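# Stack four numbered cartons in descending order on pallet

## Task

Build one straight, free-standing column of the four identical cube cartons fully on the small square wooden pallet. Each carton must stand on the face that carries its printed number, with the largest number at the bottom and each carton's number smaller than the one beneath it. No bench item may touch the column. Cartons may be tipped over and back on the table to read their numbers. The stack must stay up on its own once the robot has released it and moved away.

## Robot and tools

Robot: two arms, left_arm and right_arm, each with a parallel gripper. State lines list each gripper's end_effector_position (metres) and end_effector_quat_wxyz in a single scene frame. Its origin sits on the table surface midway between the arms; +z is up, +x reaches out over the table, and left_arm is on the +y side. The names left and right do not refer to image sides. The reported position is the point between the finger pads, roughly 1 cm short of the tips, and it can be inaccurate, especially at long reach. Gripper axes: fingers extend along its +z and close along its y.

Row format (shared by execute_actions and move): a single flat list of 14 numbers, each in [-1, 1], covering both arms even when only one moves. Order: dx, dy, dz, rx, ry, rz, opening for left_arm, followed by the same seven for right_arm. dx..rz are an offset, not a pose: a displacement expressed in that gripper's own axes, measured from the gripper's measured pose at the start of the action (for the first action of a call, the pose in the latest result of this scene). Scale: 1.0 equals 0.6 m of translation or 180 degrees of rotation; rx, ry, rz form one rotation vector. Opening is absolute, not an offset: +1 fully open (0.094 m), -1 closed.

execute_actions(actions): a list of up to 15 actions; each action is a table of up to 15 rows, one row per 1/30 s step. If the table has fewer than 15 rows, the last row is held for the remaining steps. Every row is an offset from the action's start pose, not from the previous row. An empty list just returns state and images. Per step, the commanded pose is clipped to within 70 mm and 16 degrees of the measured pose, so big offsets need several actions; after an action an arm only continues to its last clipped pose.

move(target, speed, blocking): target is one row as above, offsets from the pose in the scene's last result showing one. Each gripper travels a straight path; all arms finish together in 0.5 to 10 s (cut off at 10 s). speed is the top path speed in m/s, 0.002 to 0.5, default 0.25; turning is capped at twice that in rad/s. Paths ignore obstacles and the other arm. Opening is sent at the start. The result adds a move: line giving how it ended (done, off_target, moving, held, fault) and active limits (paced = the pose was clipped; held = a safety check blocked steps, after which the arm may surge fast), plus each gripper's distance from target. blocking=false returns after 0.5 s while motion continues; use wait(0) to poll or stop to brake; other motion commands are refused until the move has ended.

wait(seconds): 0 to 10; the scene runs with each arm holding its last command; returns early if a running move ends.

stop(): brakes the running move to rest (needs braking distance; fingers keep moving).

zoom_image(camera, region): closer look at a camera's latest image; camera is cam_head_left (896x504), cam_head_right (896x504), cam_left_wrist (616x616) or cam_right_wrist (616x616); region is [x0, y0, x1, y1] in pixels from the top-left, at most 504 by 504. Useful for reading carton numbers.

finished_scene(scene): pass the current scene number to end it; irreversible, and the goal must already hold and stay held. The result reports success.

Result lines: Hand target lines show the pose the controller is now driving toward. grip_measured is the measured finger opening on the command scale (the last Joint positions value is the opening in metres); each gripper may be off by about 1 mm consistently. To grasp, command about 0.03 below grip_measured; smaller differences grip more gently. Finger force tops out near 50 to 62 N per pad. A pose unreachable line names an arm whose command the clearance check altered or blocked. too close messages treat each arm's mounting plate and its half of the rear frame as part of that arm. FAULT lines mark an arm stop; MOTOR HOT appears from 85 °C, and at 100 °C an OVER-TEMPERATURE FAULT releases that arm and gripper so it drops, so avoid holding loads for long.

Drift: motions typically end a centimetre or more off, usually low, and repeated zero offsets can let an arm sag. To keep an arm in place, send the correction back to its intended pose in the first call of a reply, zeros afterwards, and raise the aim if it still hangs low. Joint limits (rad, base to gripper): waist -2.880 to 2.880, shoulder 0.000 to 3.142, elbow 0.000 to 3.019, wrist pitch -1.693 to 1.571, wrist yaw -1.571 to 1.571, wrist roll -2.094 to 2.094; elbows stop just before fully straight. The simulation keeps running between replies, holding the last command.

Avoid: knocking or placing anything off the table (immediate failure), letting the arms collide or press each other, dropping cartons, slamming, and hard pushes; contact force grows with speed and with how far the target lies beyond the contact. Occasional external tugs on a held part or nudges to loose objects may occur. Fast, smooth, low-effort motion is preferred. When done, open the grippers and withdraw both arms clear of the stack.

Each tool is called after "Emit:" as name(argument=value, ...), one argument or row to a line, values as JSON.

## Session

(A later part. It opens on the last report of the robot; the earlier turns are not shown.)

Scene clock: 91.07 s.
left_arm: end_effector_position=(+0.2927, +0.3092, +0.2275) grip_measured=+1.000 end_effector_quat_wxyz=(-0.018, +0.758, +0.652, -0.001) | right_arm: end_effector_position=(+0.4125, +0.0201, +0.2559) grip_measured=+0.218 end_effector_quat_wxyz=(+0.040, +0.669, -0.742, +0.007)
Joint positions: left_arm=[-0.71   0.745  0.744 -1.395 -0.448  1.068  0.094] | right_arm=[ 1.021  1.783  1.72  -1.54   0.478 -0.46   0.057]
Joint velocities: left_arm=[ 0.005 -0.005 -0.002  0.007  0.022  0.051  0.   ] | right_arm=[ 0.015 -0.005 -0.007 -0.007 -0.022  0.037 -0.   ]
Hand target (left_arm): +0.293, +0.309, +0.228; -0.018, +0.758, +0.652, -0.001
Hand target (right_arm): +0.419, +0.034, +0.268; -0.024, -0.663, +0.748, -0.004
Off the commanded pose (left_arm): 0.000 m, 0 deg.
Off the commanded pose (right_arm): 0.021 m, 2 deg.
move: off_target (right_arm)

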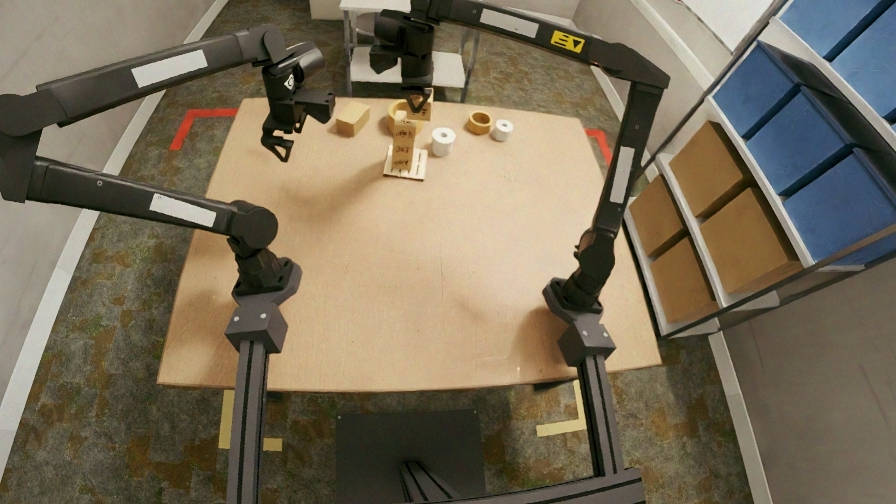

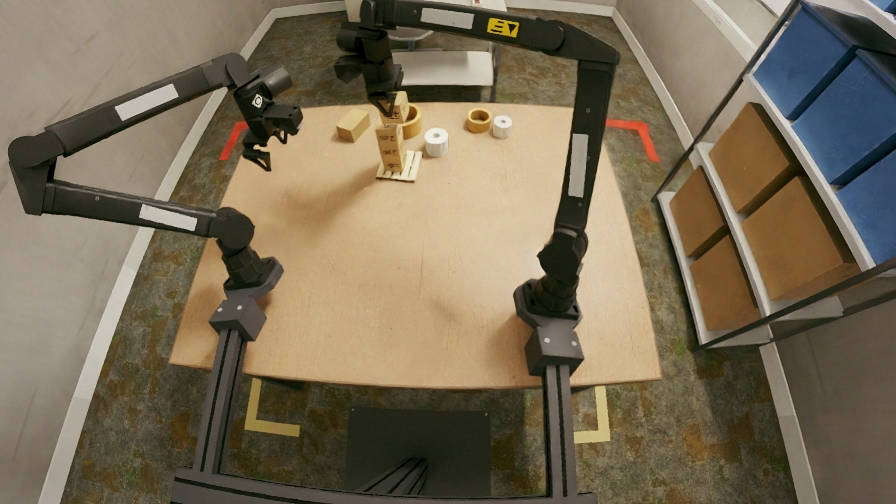

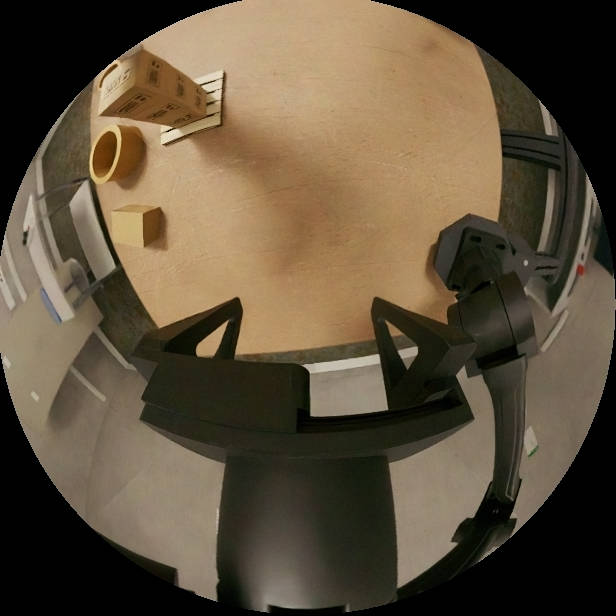

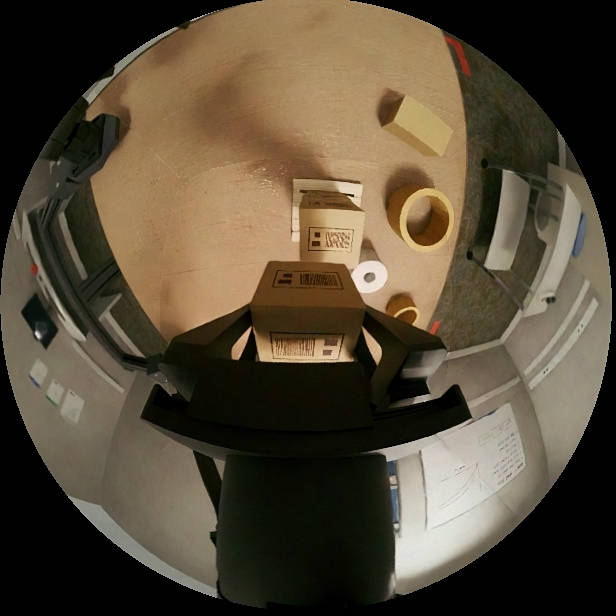

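Emit:
move(
  target=[0,0,0,0,0,0,1,-0.042,-0.046,0.03,0.015,-0.021,0.012,0.16],
  speed=0.05,
)

Emit:
zoom_image(
  camera="cam_right_wrist",
  region=[220,170,400,330],
)

Emit:
zoom_image(
  camera="cam_head_left",
  region=[360,70,480,190],
)

Scene clock: 92.80 s.
left_arm: end_effector_position=(+0.2927, +0.3092, +0.2275) grip_measured=+1.000 end_effector_quat_wxyz=(-0.018, +0.758, +0.652, -0.001) | right_arm: end_effector_position=(+0.4332, +0.0367, +0.2449) grip_measured=+0.218 end_effector_quat_wxyz=(+0.002, -0.656, +0.755, -0.001)
Joint positions: left_arm=[-0.71   0.745  0.744 -1.395 -0.448  1.068  0.094] | right_arm=[ 1.002  1.794  1.72  -1.423  0.486 -0.488  0.057]
Joint velocities: left_arm=[-0.015  0.005 -0.022 -0.007 -0.066  0.007  0.   ] | right_arm=[-0.015 -0.005  0.007 -0.012 -0.007 -0.007 -0.   ]
Hand target (left_arm): +0.293, +0.309, +0.228; -0.018, +0.758, +0.652, -0.001
Hand target (right_arm): +0.442, +0.041, +0.235; +0.001, -0.656, +0.754, -0.003
Off the commanded pose (left_arm): 0.000 m, 0 deg.
Off the commanded pose (right_arm): 0.014 m, 0 deg.
move: off_target (right_arm)

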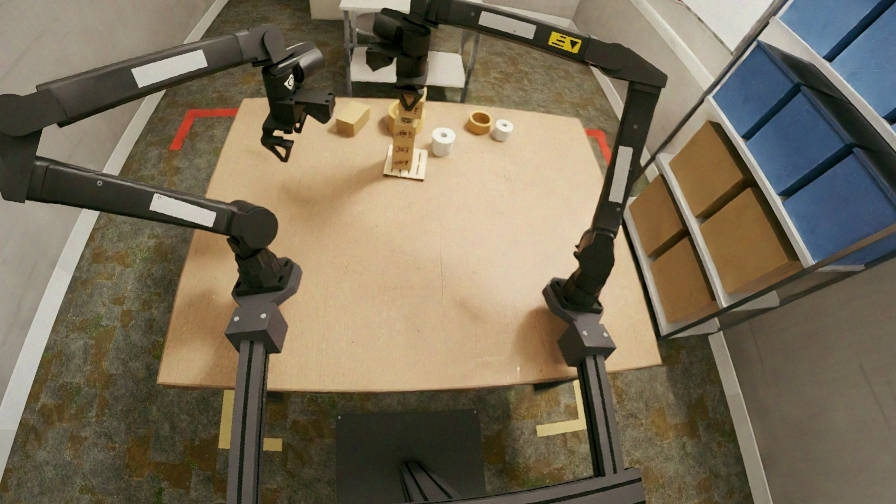

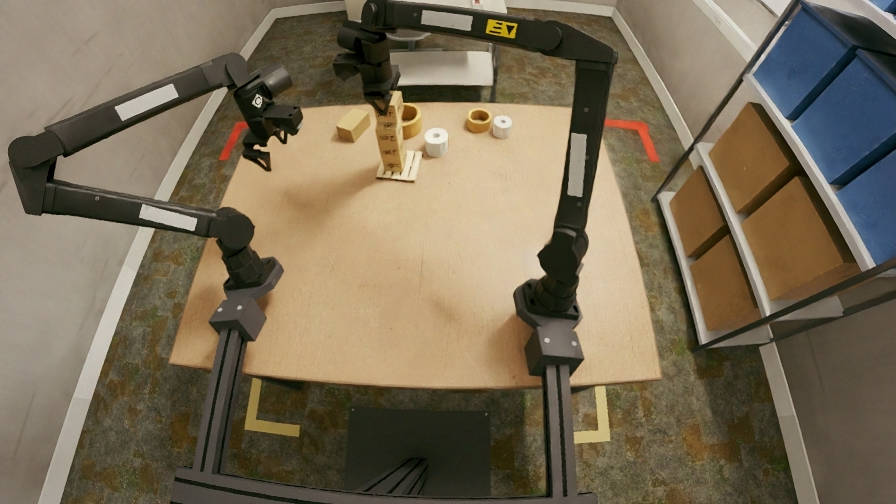

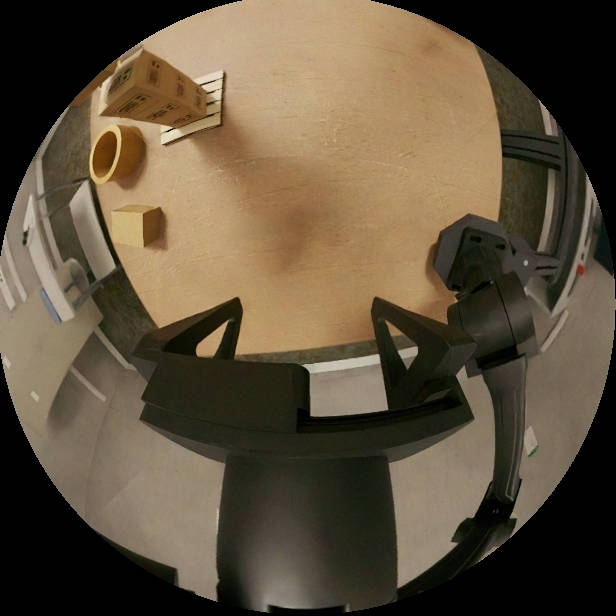

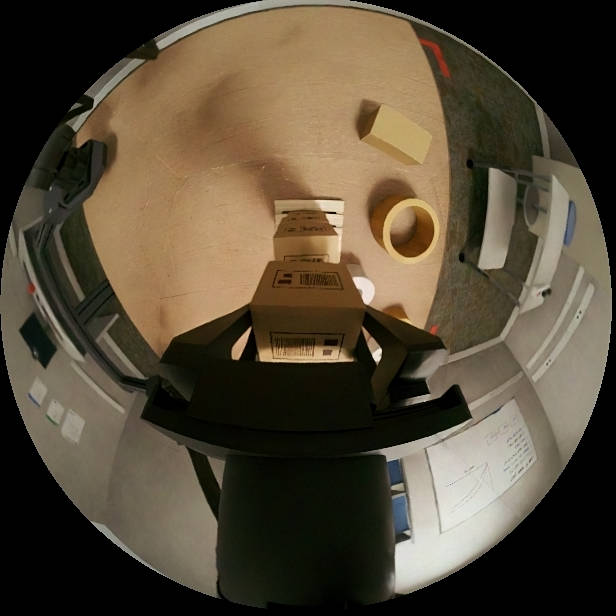

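Region (220, 170, 400, 330) of cam_right_wrist's 616x616 image, scaled by 2.800, with more detail than that image has.

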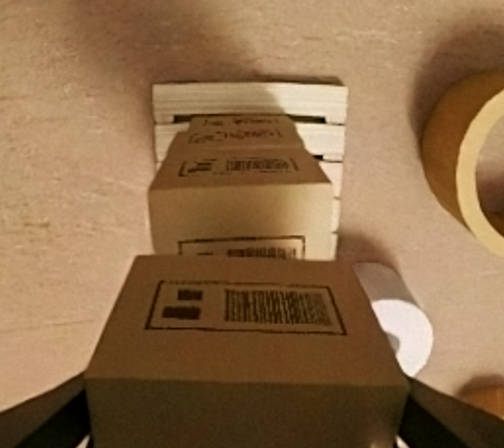

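Region (360, 70, 480, 190) of cam_head_left's 896x504 image, scaled by 4.200, with more detail than that image has.

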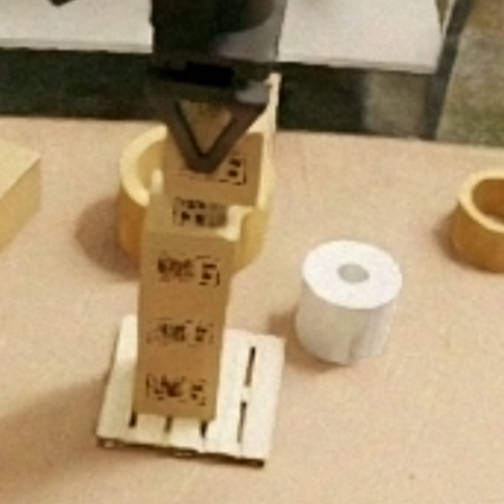

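Centred in y; needs about 1 cm more in −x.

Emit:
move(
  target=[0,0,0,0,0,0,1,-0.025,-0.004,0.035,0,0,0,0.16],
  speed=0.04,
)

Emit:
zoom_image(
  camera="cam_right_wrist",
  region=[220,170,400,330],
)

Emit:
zoom_image(
  camera="cam_head_left",
  region=[360,70,480,190],
)

Scene clock: 94.10 s.
left_arm: end_effector_position=(+0.2927, +0.3092, +0.2275) grip_measured=+1.000 end_effector_quat_wxyz=(-0.018, +0.758, +0.652, -0.001) | right_arm: end_effector_position=(+0.4329, +0.0464, +0.2334) grip_measured=+0.218 end_effector_quat_wxyz=(+0.005, -0.655, +0.755, -0.001)
Joint positions: left_arm=[-0.71   0.745  0.744 -1.395 -0.448  1.068  0.094] | right_arm=[ 1.002  1.818  1.72  -1.395  0.486 -0.489  0.057]
Joint velocities: left_arm=[ 0.005 -0.015 -0.007  0.002 -0.007  0.066  0.   ] | right_arm=[ 0.005 -0.005 -0.012 -0.017 -0.007 -0.007 -0.001]
Hand target (left_arm): +0.293, +0.309, +0.228; -0.018, +0.758, +0.652, -0.001
Hand target (right_arm): +0.438, +0.051, +0.224; +0.003, -0.656, +0.755, -0.001
Off the commanded pose (left_arm): 0.000 m, 0 deg.
Off the commanded pose (right_arm): 0.012 m, 0 deg.
move: off_target (right_arm)

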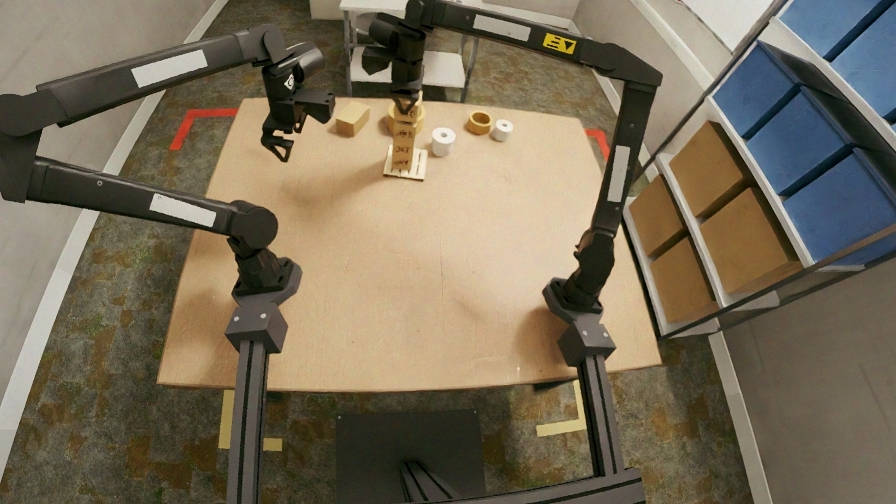

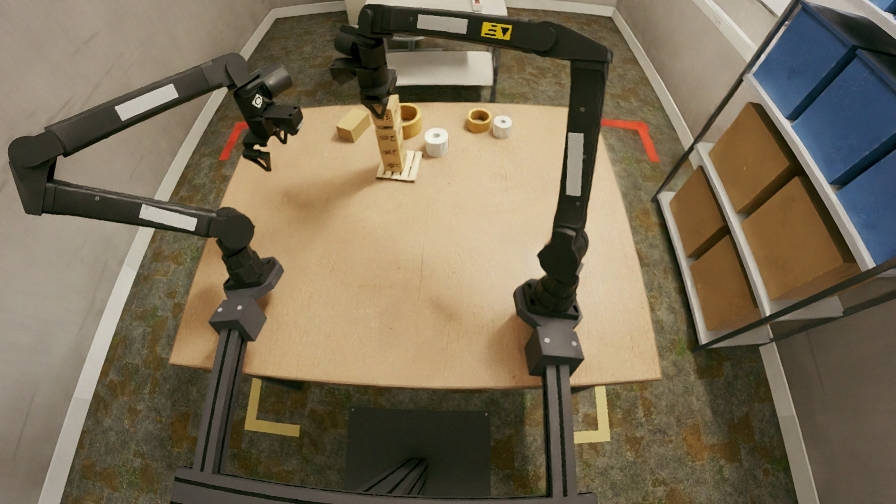

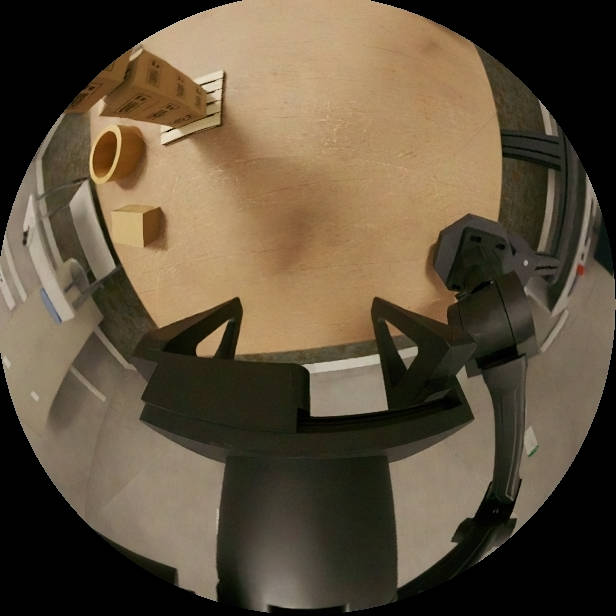

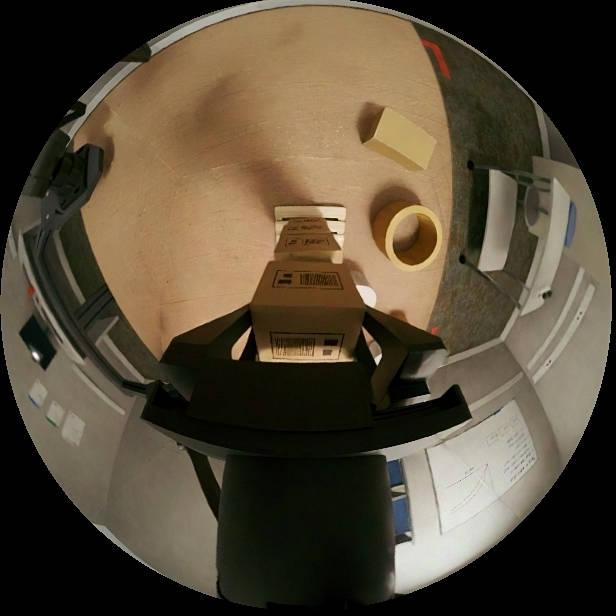

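Region (220, 170, 400, 330) of cam_right_wrist's 616x616 image, scaled by 2.800, with more detail than that image has.

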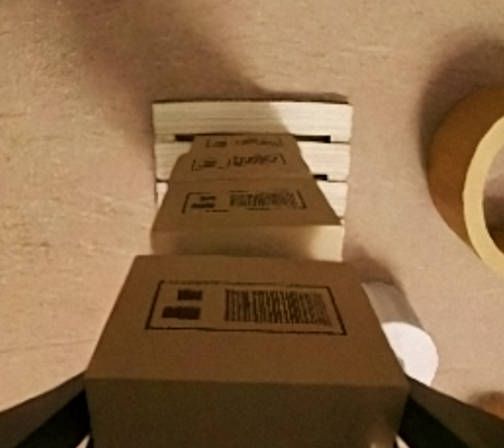

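Region (360, 70, 480, 190) of cam_head_left's 896x504 image, scaled by 4.200, with more detail than that image has.

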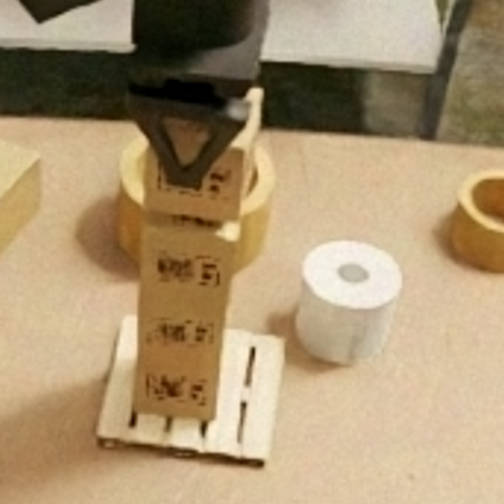

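Emit:
move(
  target=[0,0,0,0,0,0,1,0.005,-0.008,0.035,0,0,0,0.16],
  speed=0.03,
)

Emit:
zoom_image(
  camera="cam_right_wrist",
  region=[220,170,400,330],
)

Emit:
zoom_image(
  camera="cam_head_left",
  region=[360,70,480,190],
)

Scene clock: 95.47 s.
left_arm: end_effector_position=(+0.2927, +0.3092, +0.2275) grip_measured=+1.000 end_effector_quat_wxyz=(-0.018, +0.758, +0.652, -0.001) | right_arm: end_effector_position=(+0.4352, +0.0464, +0.2215) grip_measured=+0.218 end_effector_quat_wxyz=(+0.010, -0.653, +0.757, +0.000)
Joint positions: left_arm=[-0.71   0.745  0.744 -1.395 -0.448  1.068  0.094] | right_arm=[ 0.99   1.818  1.694 -1.351  0.486 -0.503  0.057]
Joint velocities: left_arm=[ 0.005  0.015  0.017 -0.007 -0.007  0.007  0.   ] | right_arm=[-0.005 -0.005  0.007  0.007 -0.051 -0.007  0.   ]
Hand target (left_arm): +0.293, +0.309, +0.228; -0.018, +0.758, +0.652, -0.001
Hand target (right_arm): +0.438, +0.043, +0.213; +0.005, -0.655, +0.756, -0.000
Off the commanded pose (left_arm): 0.000 m, 0 deg.
Off the commanded pose (right_arm): 0.010 m, 1 deg.
move: done

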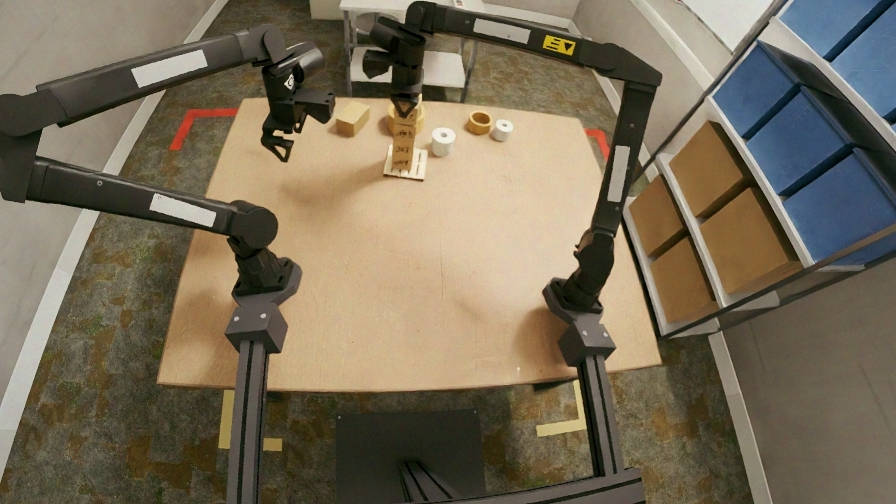

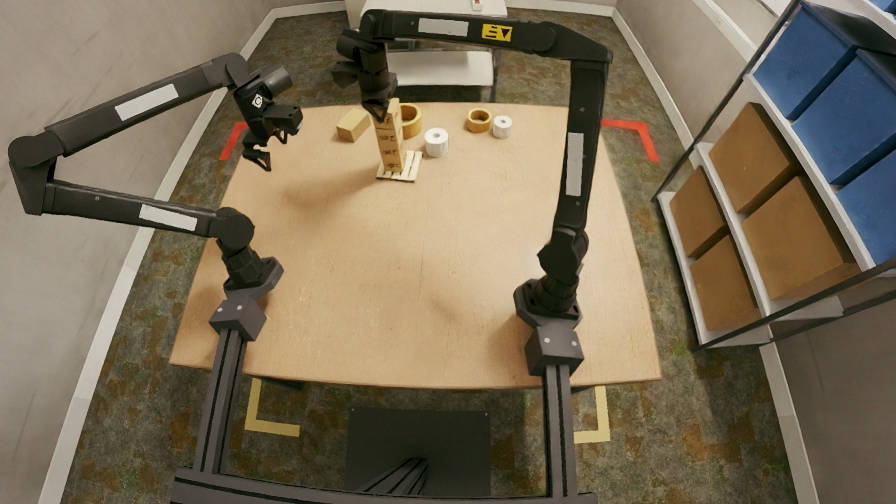

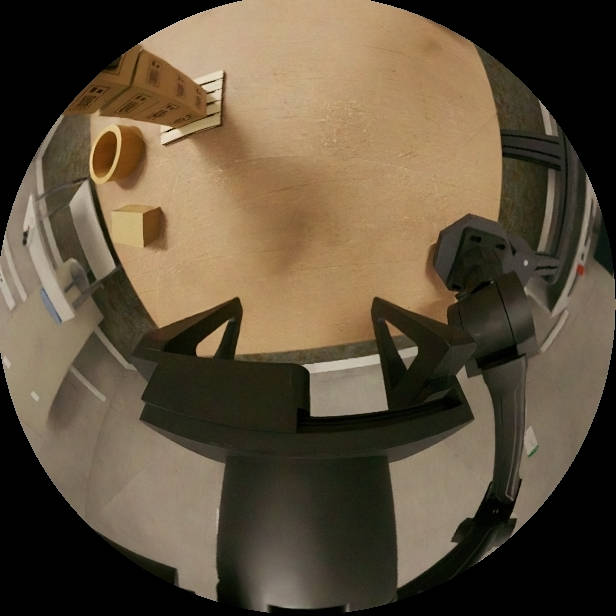

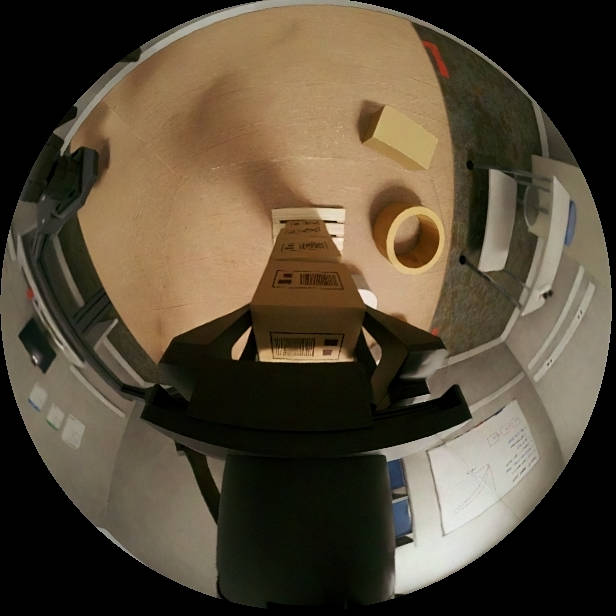

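Region (220, 170, 400, 330) of cam_right_wrist's 616x616 image, scaled by 2.800, with more detail than that image has.

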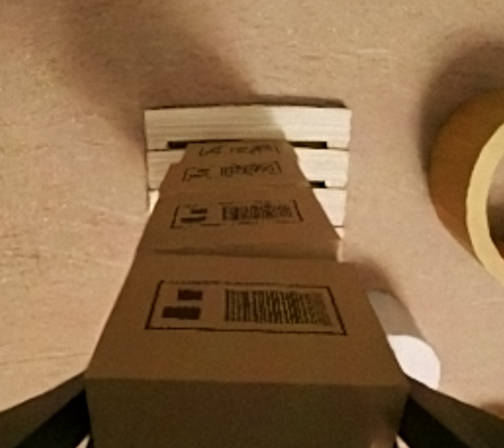

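Region (360, 70, 480, 190) of cam_head_left's 896x504 image, scaled by 4.200, with more detail than that image has.

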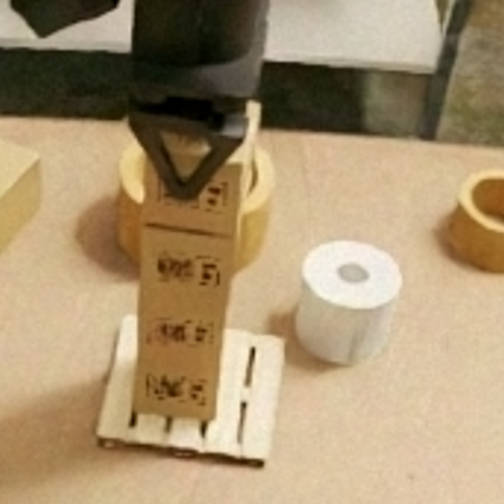

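Emit:
execute_actions(
  actions=[
    [[0,0,0,0,0,0,1,0,0.004,0.004,0,0,0,0.16]],
    [[0,0,0,0,0,0,1,0,0,0,0,0,0,1]],
  ],
)

Emit:
move(
  target=[0,0,0,0,0,0,1,0,-0.01,-0.15,0,0,0,1],
  speed=0.1,
)

Scene clock: 96.67 s.
left_arm: end_effector_position=(+0.2927, +0.3092, +0.2275) grip_measured=+1.000 end_effector_quat_wxyz=(-0.018, +0.758, +0.652, -0.001) | right_arm: end_effector_position=(+0.4352, +0.0464, +0.2215) grip_measured=+1.000 end_effector_quat_wxyz=(+0.010, -0.653, +0.757, +0.000)
Joint positions: left_arm=[-0.71   0.745  0.744 -1.395 -0.448  1.068  0.094] | right_arm=[ 0.99   1.818  1.694 -1.351  0.486 -0.504  0.094]
Joint velocities: left_arm=[-0.015 -0.005 -0.012 -0.002 -0.022 -0.037  0.   ] | right_arm=[ 0.005 -0.015 -0.012 -0.002 -0.037 -0.037  0.   ]
Hand target (left_arm): +0.293, +0.309, +0.228; -0.018, +0.758, +0.652, -0.001
Hand target (right_arm): +0.435, +0.046, +0.222; +0.010, -0.653, +0.757, +0.000
Off the commanded pose (left_arm): 0.000 m, 0 deg.
Off the commanded pose (right_arm): 0.000 m, 0 deg.

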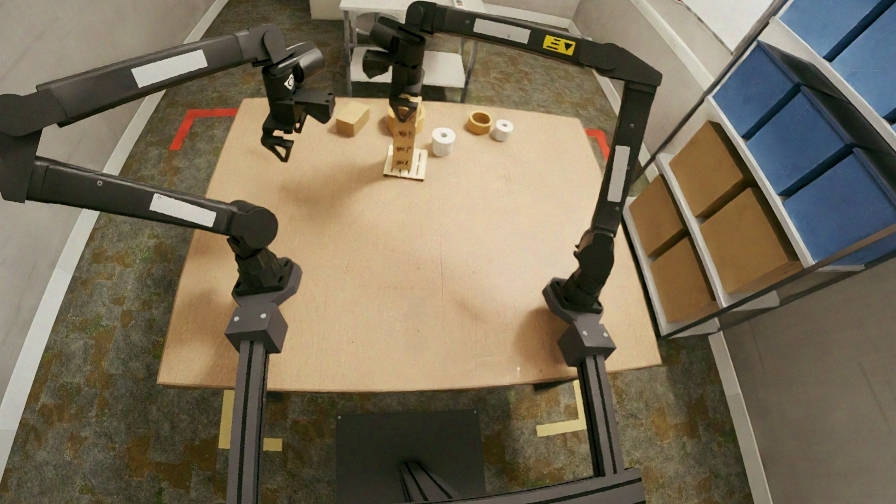

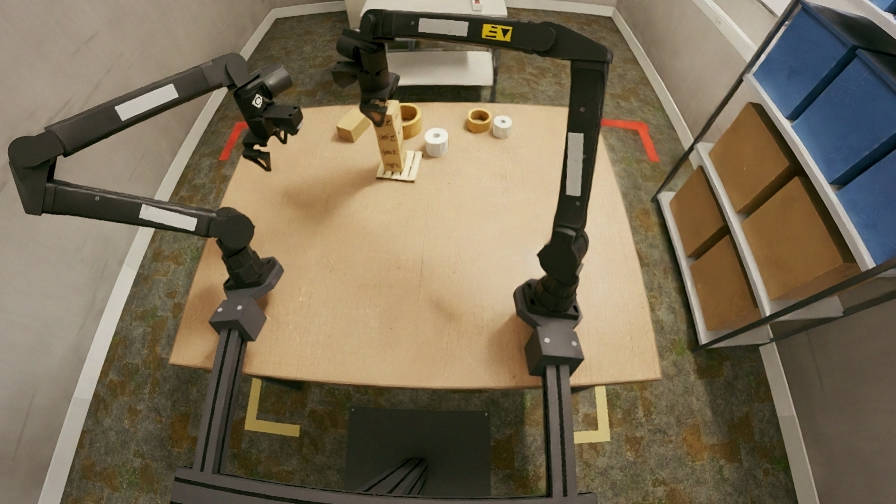

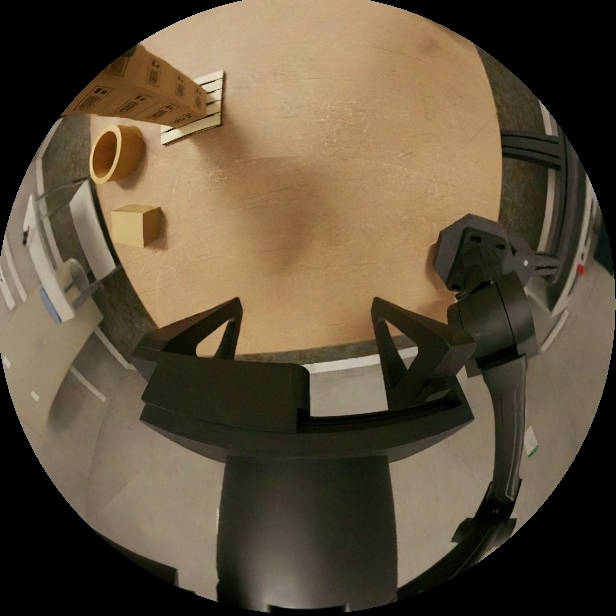

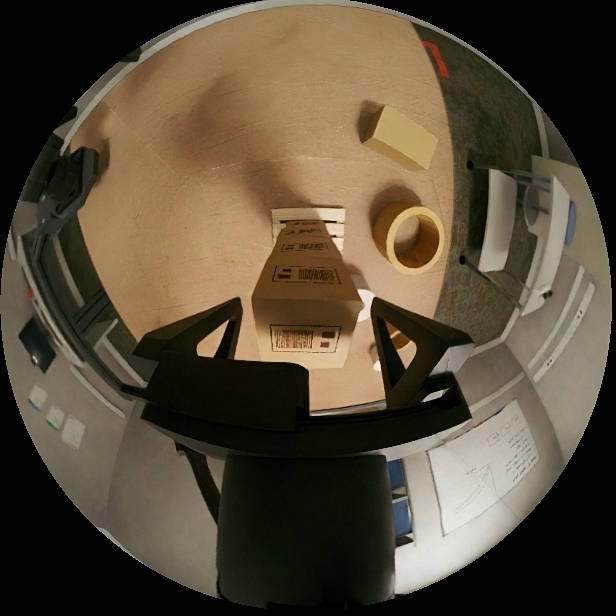

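Scene clock: 97.97 s.
left_arm: end_effector_position=(+0.2927, +0.3092, +0.2275) grip_measured=+1.000 end_effector_quat_wxyz=(-0.018, +0.758, +0.652, -0.001) | right_arm: end_effector_position=(+0.4285, +0.0397, +0.2865) grip_measured=+1.000 end_effector_quat_wxyz=(+0.016, +0.665, -0.747, +0.006)
Joint positions: left_arm=[-0.71   0.745  0.744 -1.395 -0.448  1.068  0.094] | right_arm=[ 1.046  1.818  1.844 -1.589  0.489 -0.442  0.094]
Joint velocities: left_arm=[-0.005 -0.015 -0.007  0.002 -0.007 -0.051  0.   ] | right_arm=[-0.005 -0.005 -0.002  0.002 -0.037  0.066  0.   ]
Hand target (left_arm): +0.293, +0.309, +0.228; -0.018, +0.758, +0.652, -0.001
Hand target (right_arm): +0.438, +0.044, +0.312; +0.009, -0.653, +0.757, -0.000
Off the commanded pose (left_arm): 0.000 m, 0 deg.
Off the commanded pose (right_arm): 0.028 m, 3 deg.
move: off_target (right_arm)

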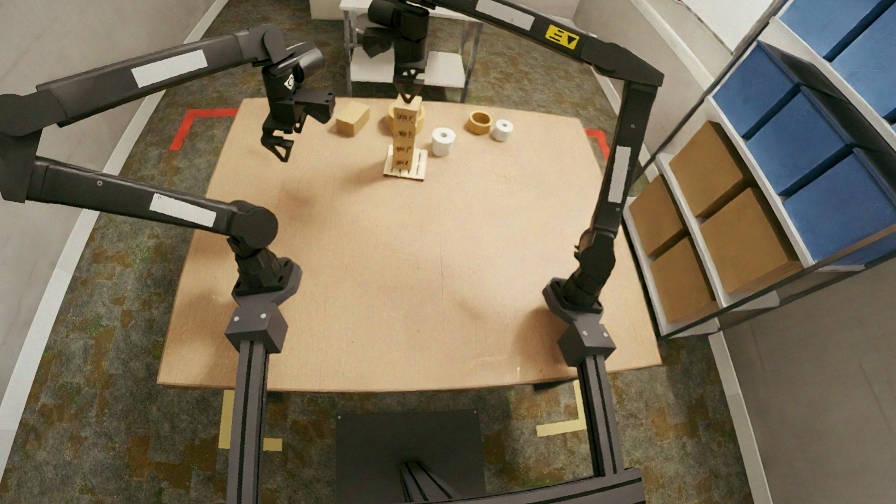

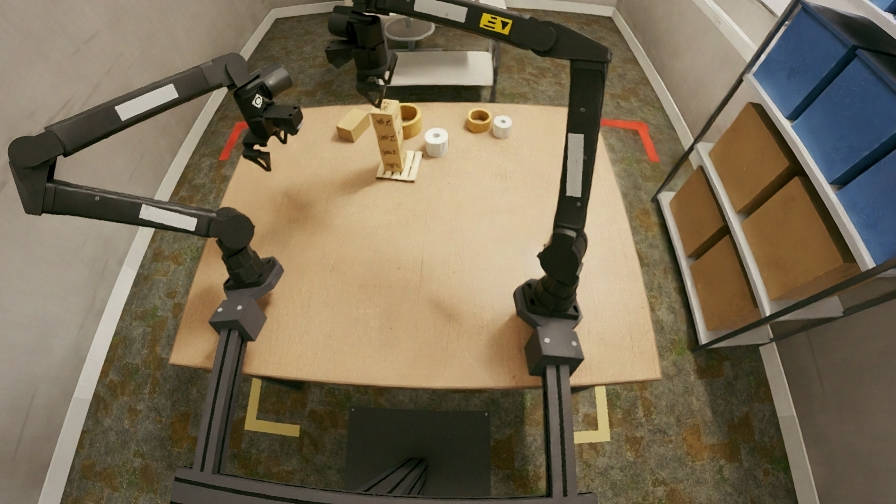

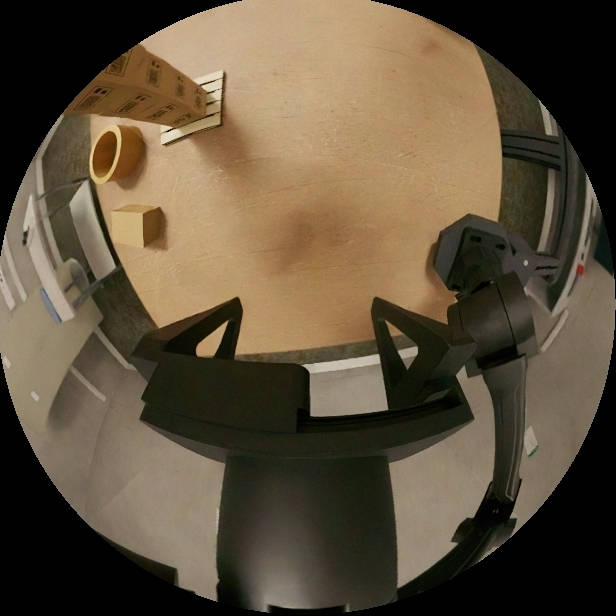

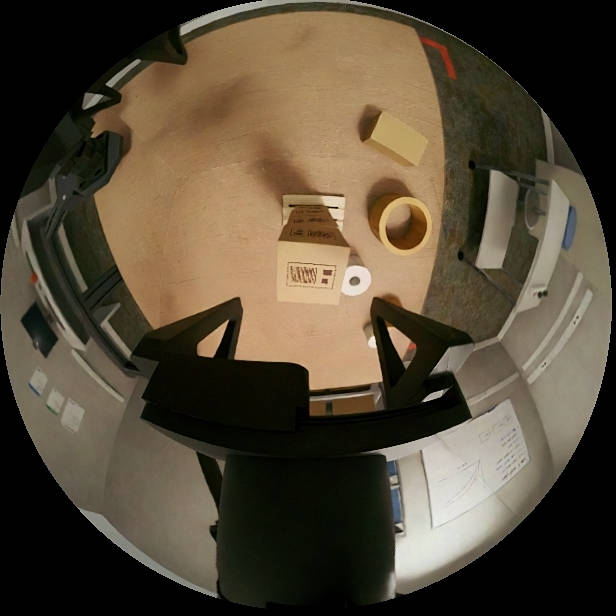

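Emit:
move(
  target=[0,0,0,0,0,0,1,0.4,0.1,-0.03,0,0,0,1],
)

Emit:
finished_scene(
  scene=2,
)

Scene clock: 99.60 s.
left_arm: end_effector_position=(+0.2927, +0.3092, +0.2275) grip_measured=+1.000 end_effector_quat_wxyz=(-0.018, +0.758, +0.652, -0.001) | right_arm: end_effector_position=(+0.3397, -0.1856, +0.3155) grip_measured=+1.000 end_effector_quat_wxyz=(-0.005, -0.659, +0.752, -0.004)
Joint positions: left_arm=[-0.71   0.745  0.744 -1.395 -0.448  1.068  0.094] | right_arm=[ 0.955  1.163  1.223 -1.55   0.486 -0.541  0.094]
Joint velocities: left_arm=[-0.005  0.005  0.017 -0.007  0.066  0.007  0.   ] | right_arm=[-0.015 -0.005  0.002 -0.012 -0.037  0.066  0.   ]
Hand target (left_arm): +0.293, +0.309, +0.228; -0.018, +0.758, +0.652, -0.001
Hand target (right_arm): +0.338, -0.189, +0.310; -0.015, -0.665, +0.747, -0.005
Off the commanded pose (left_arm): 0.000 m, 0 deg.
Off the commanded pose (right_arm): 0.006 m, 2 deg.
move: done

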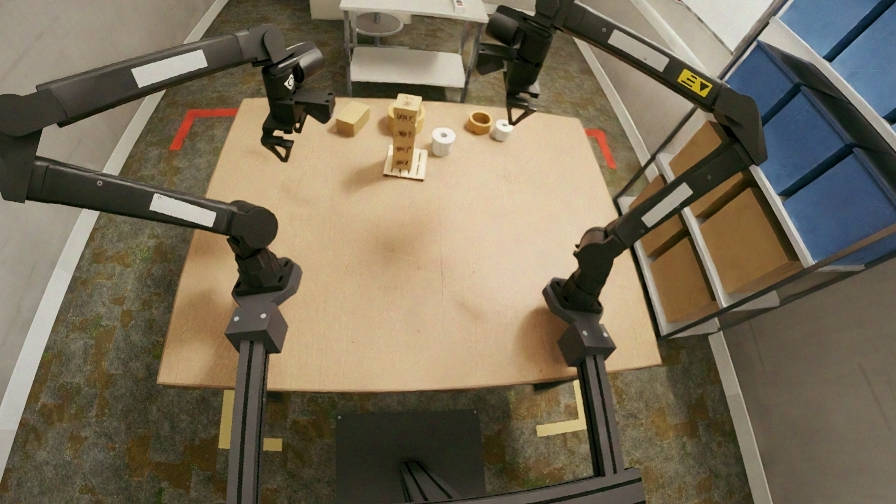

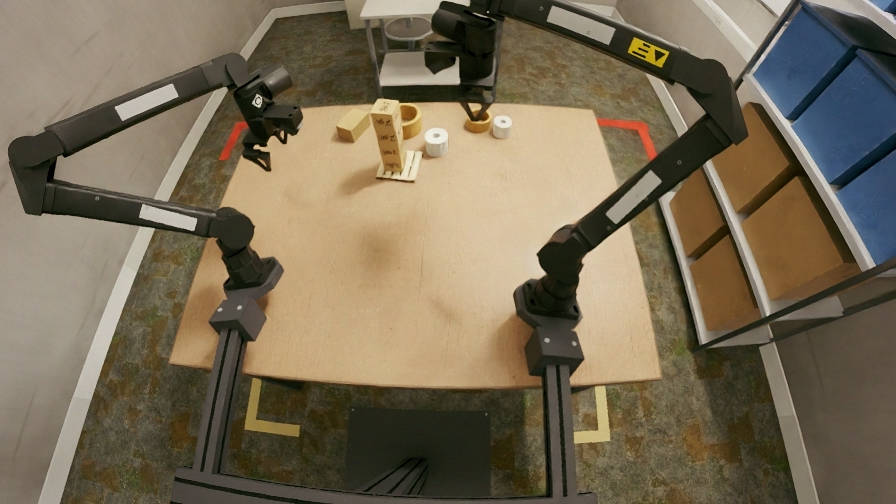

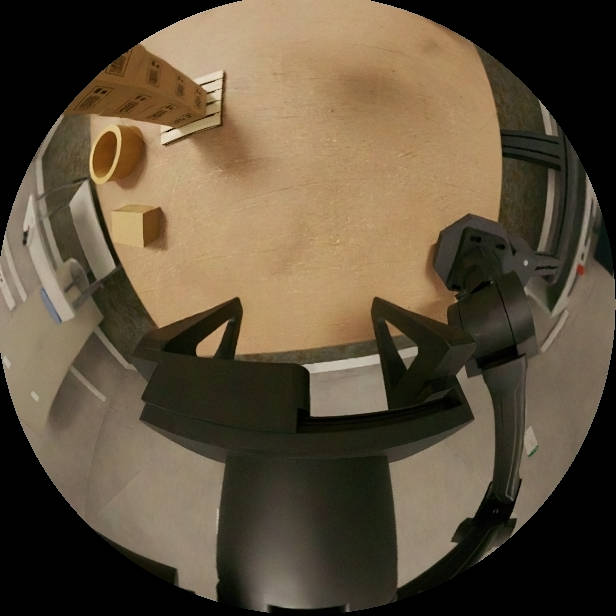

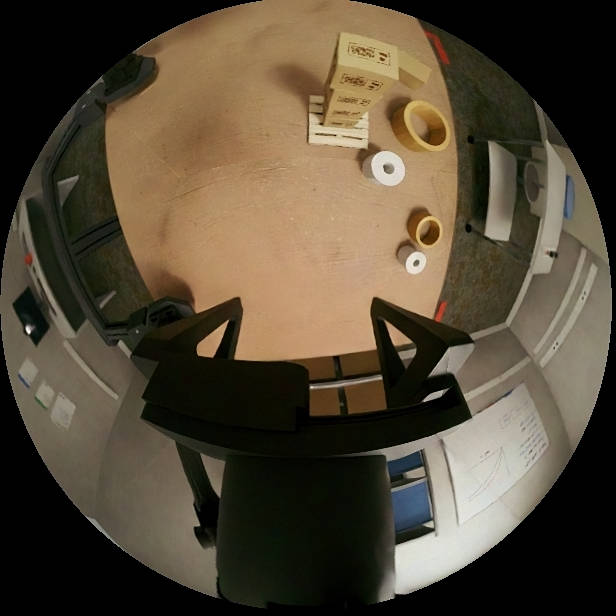

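The scene is finished: the task was done.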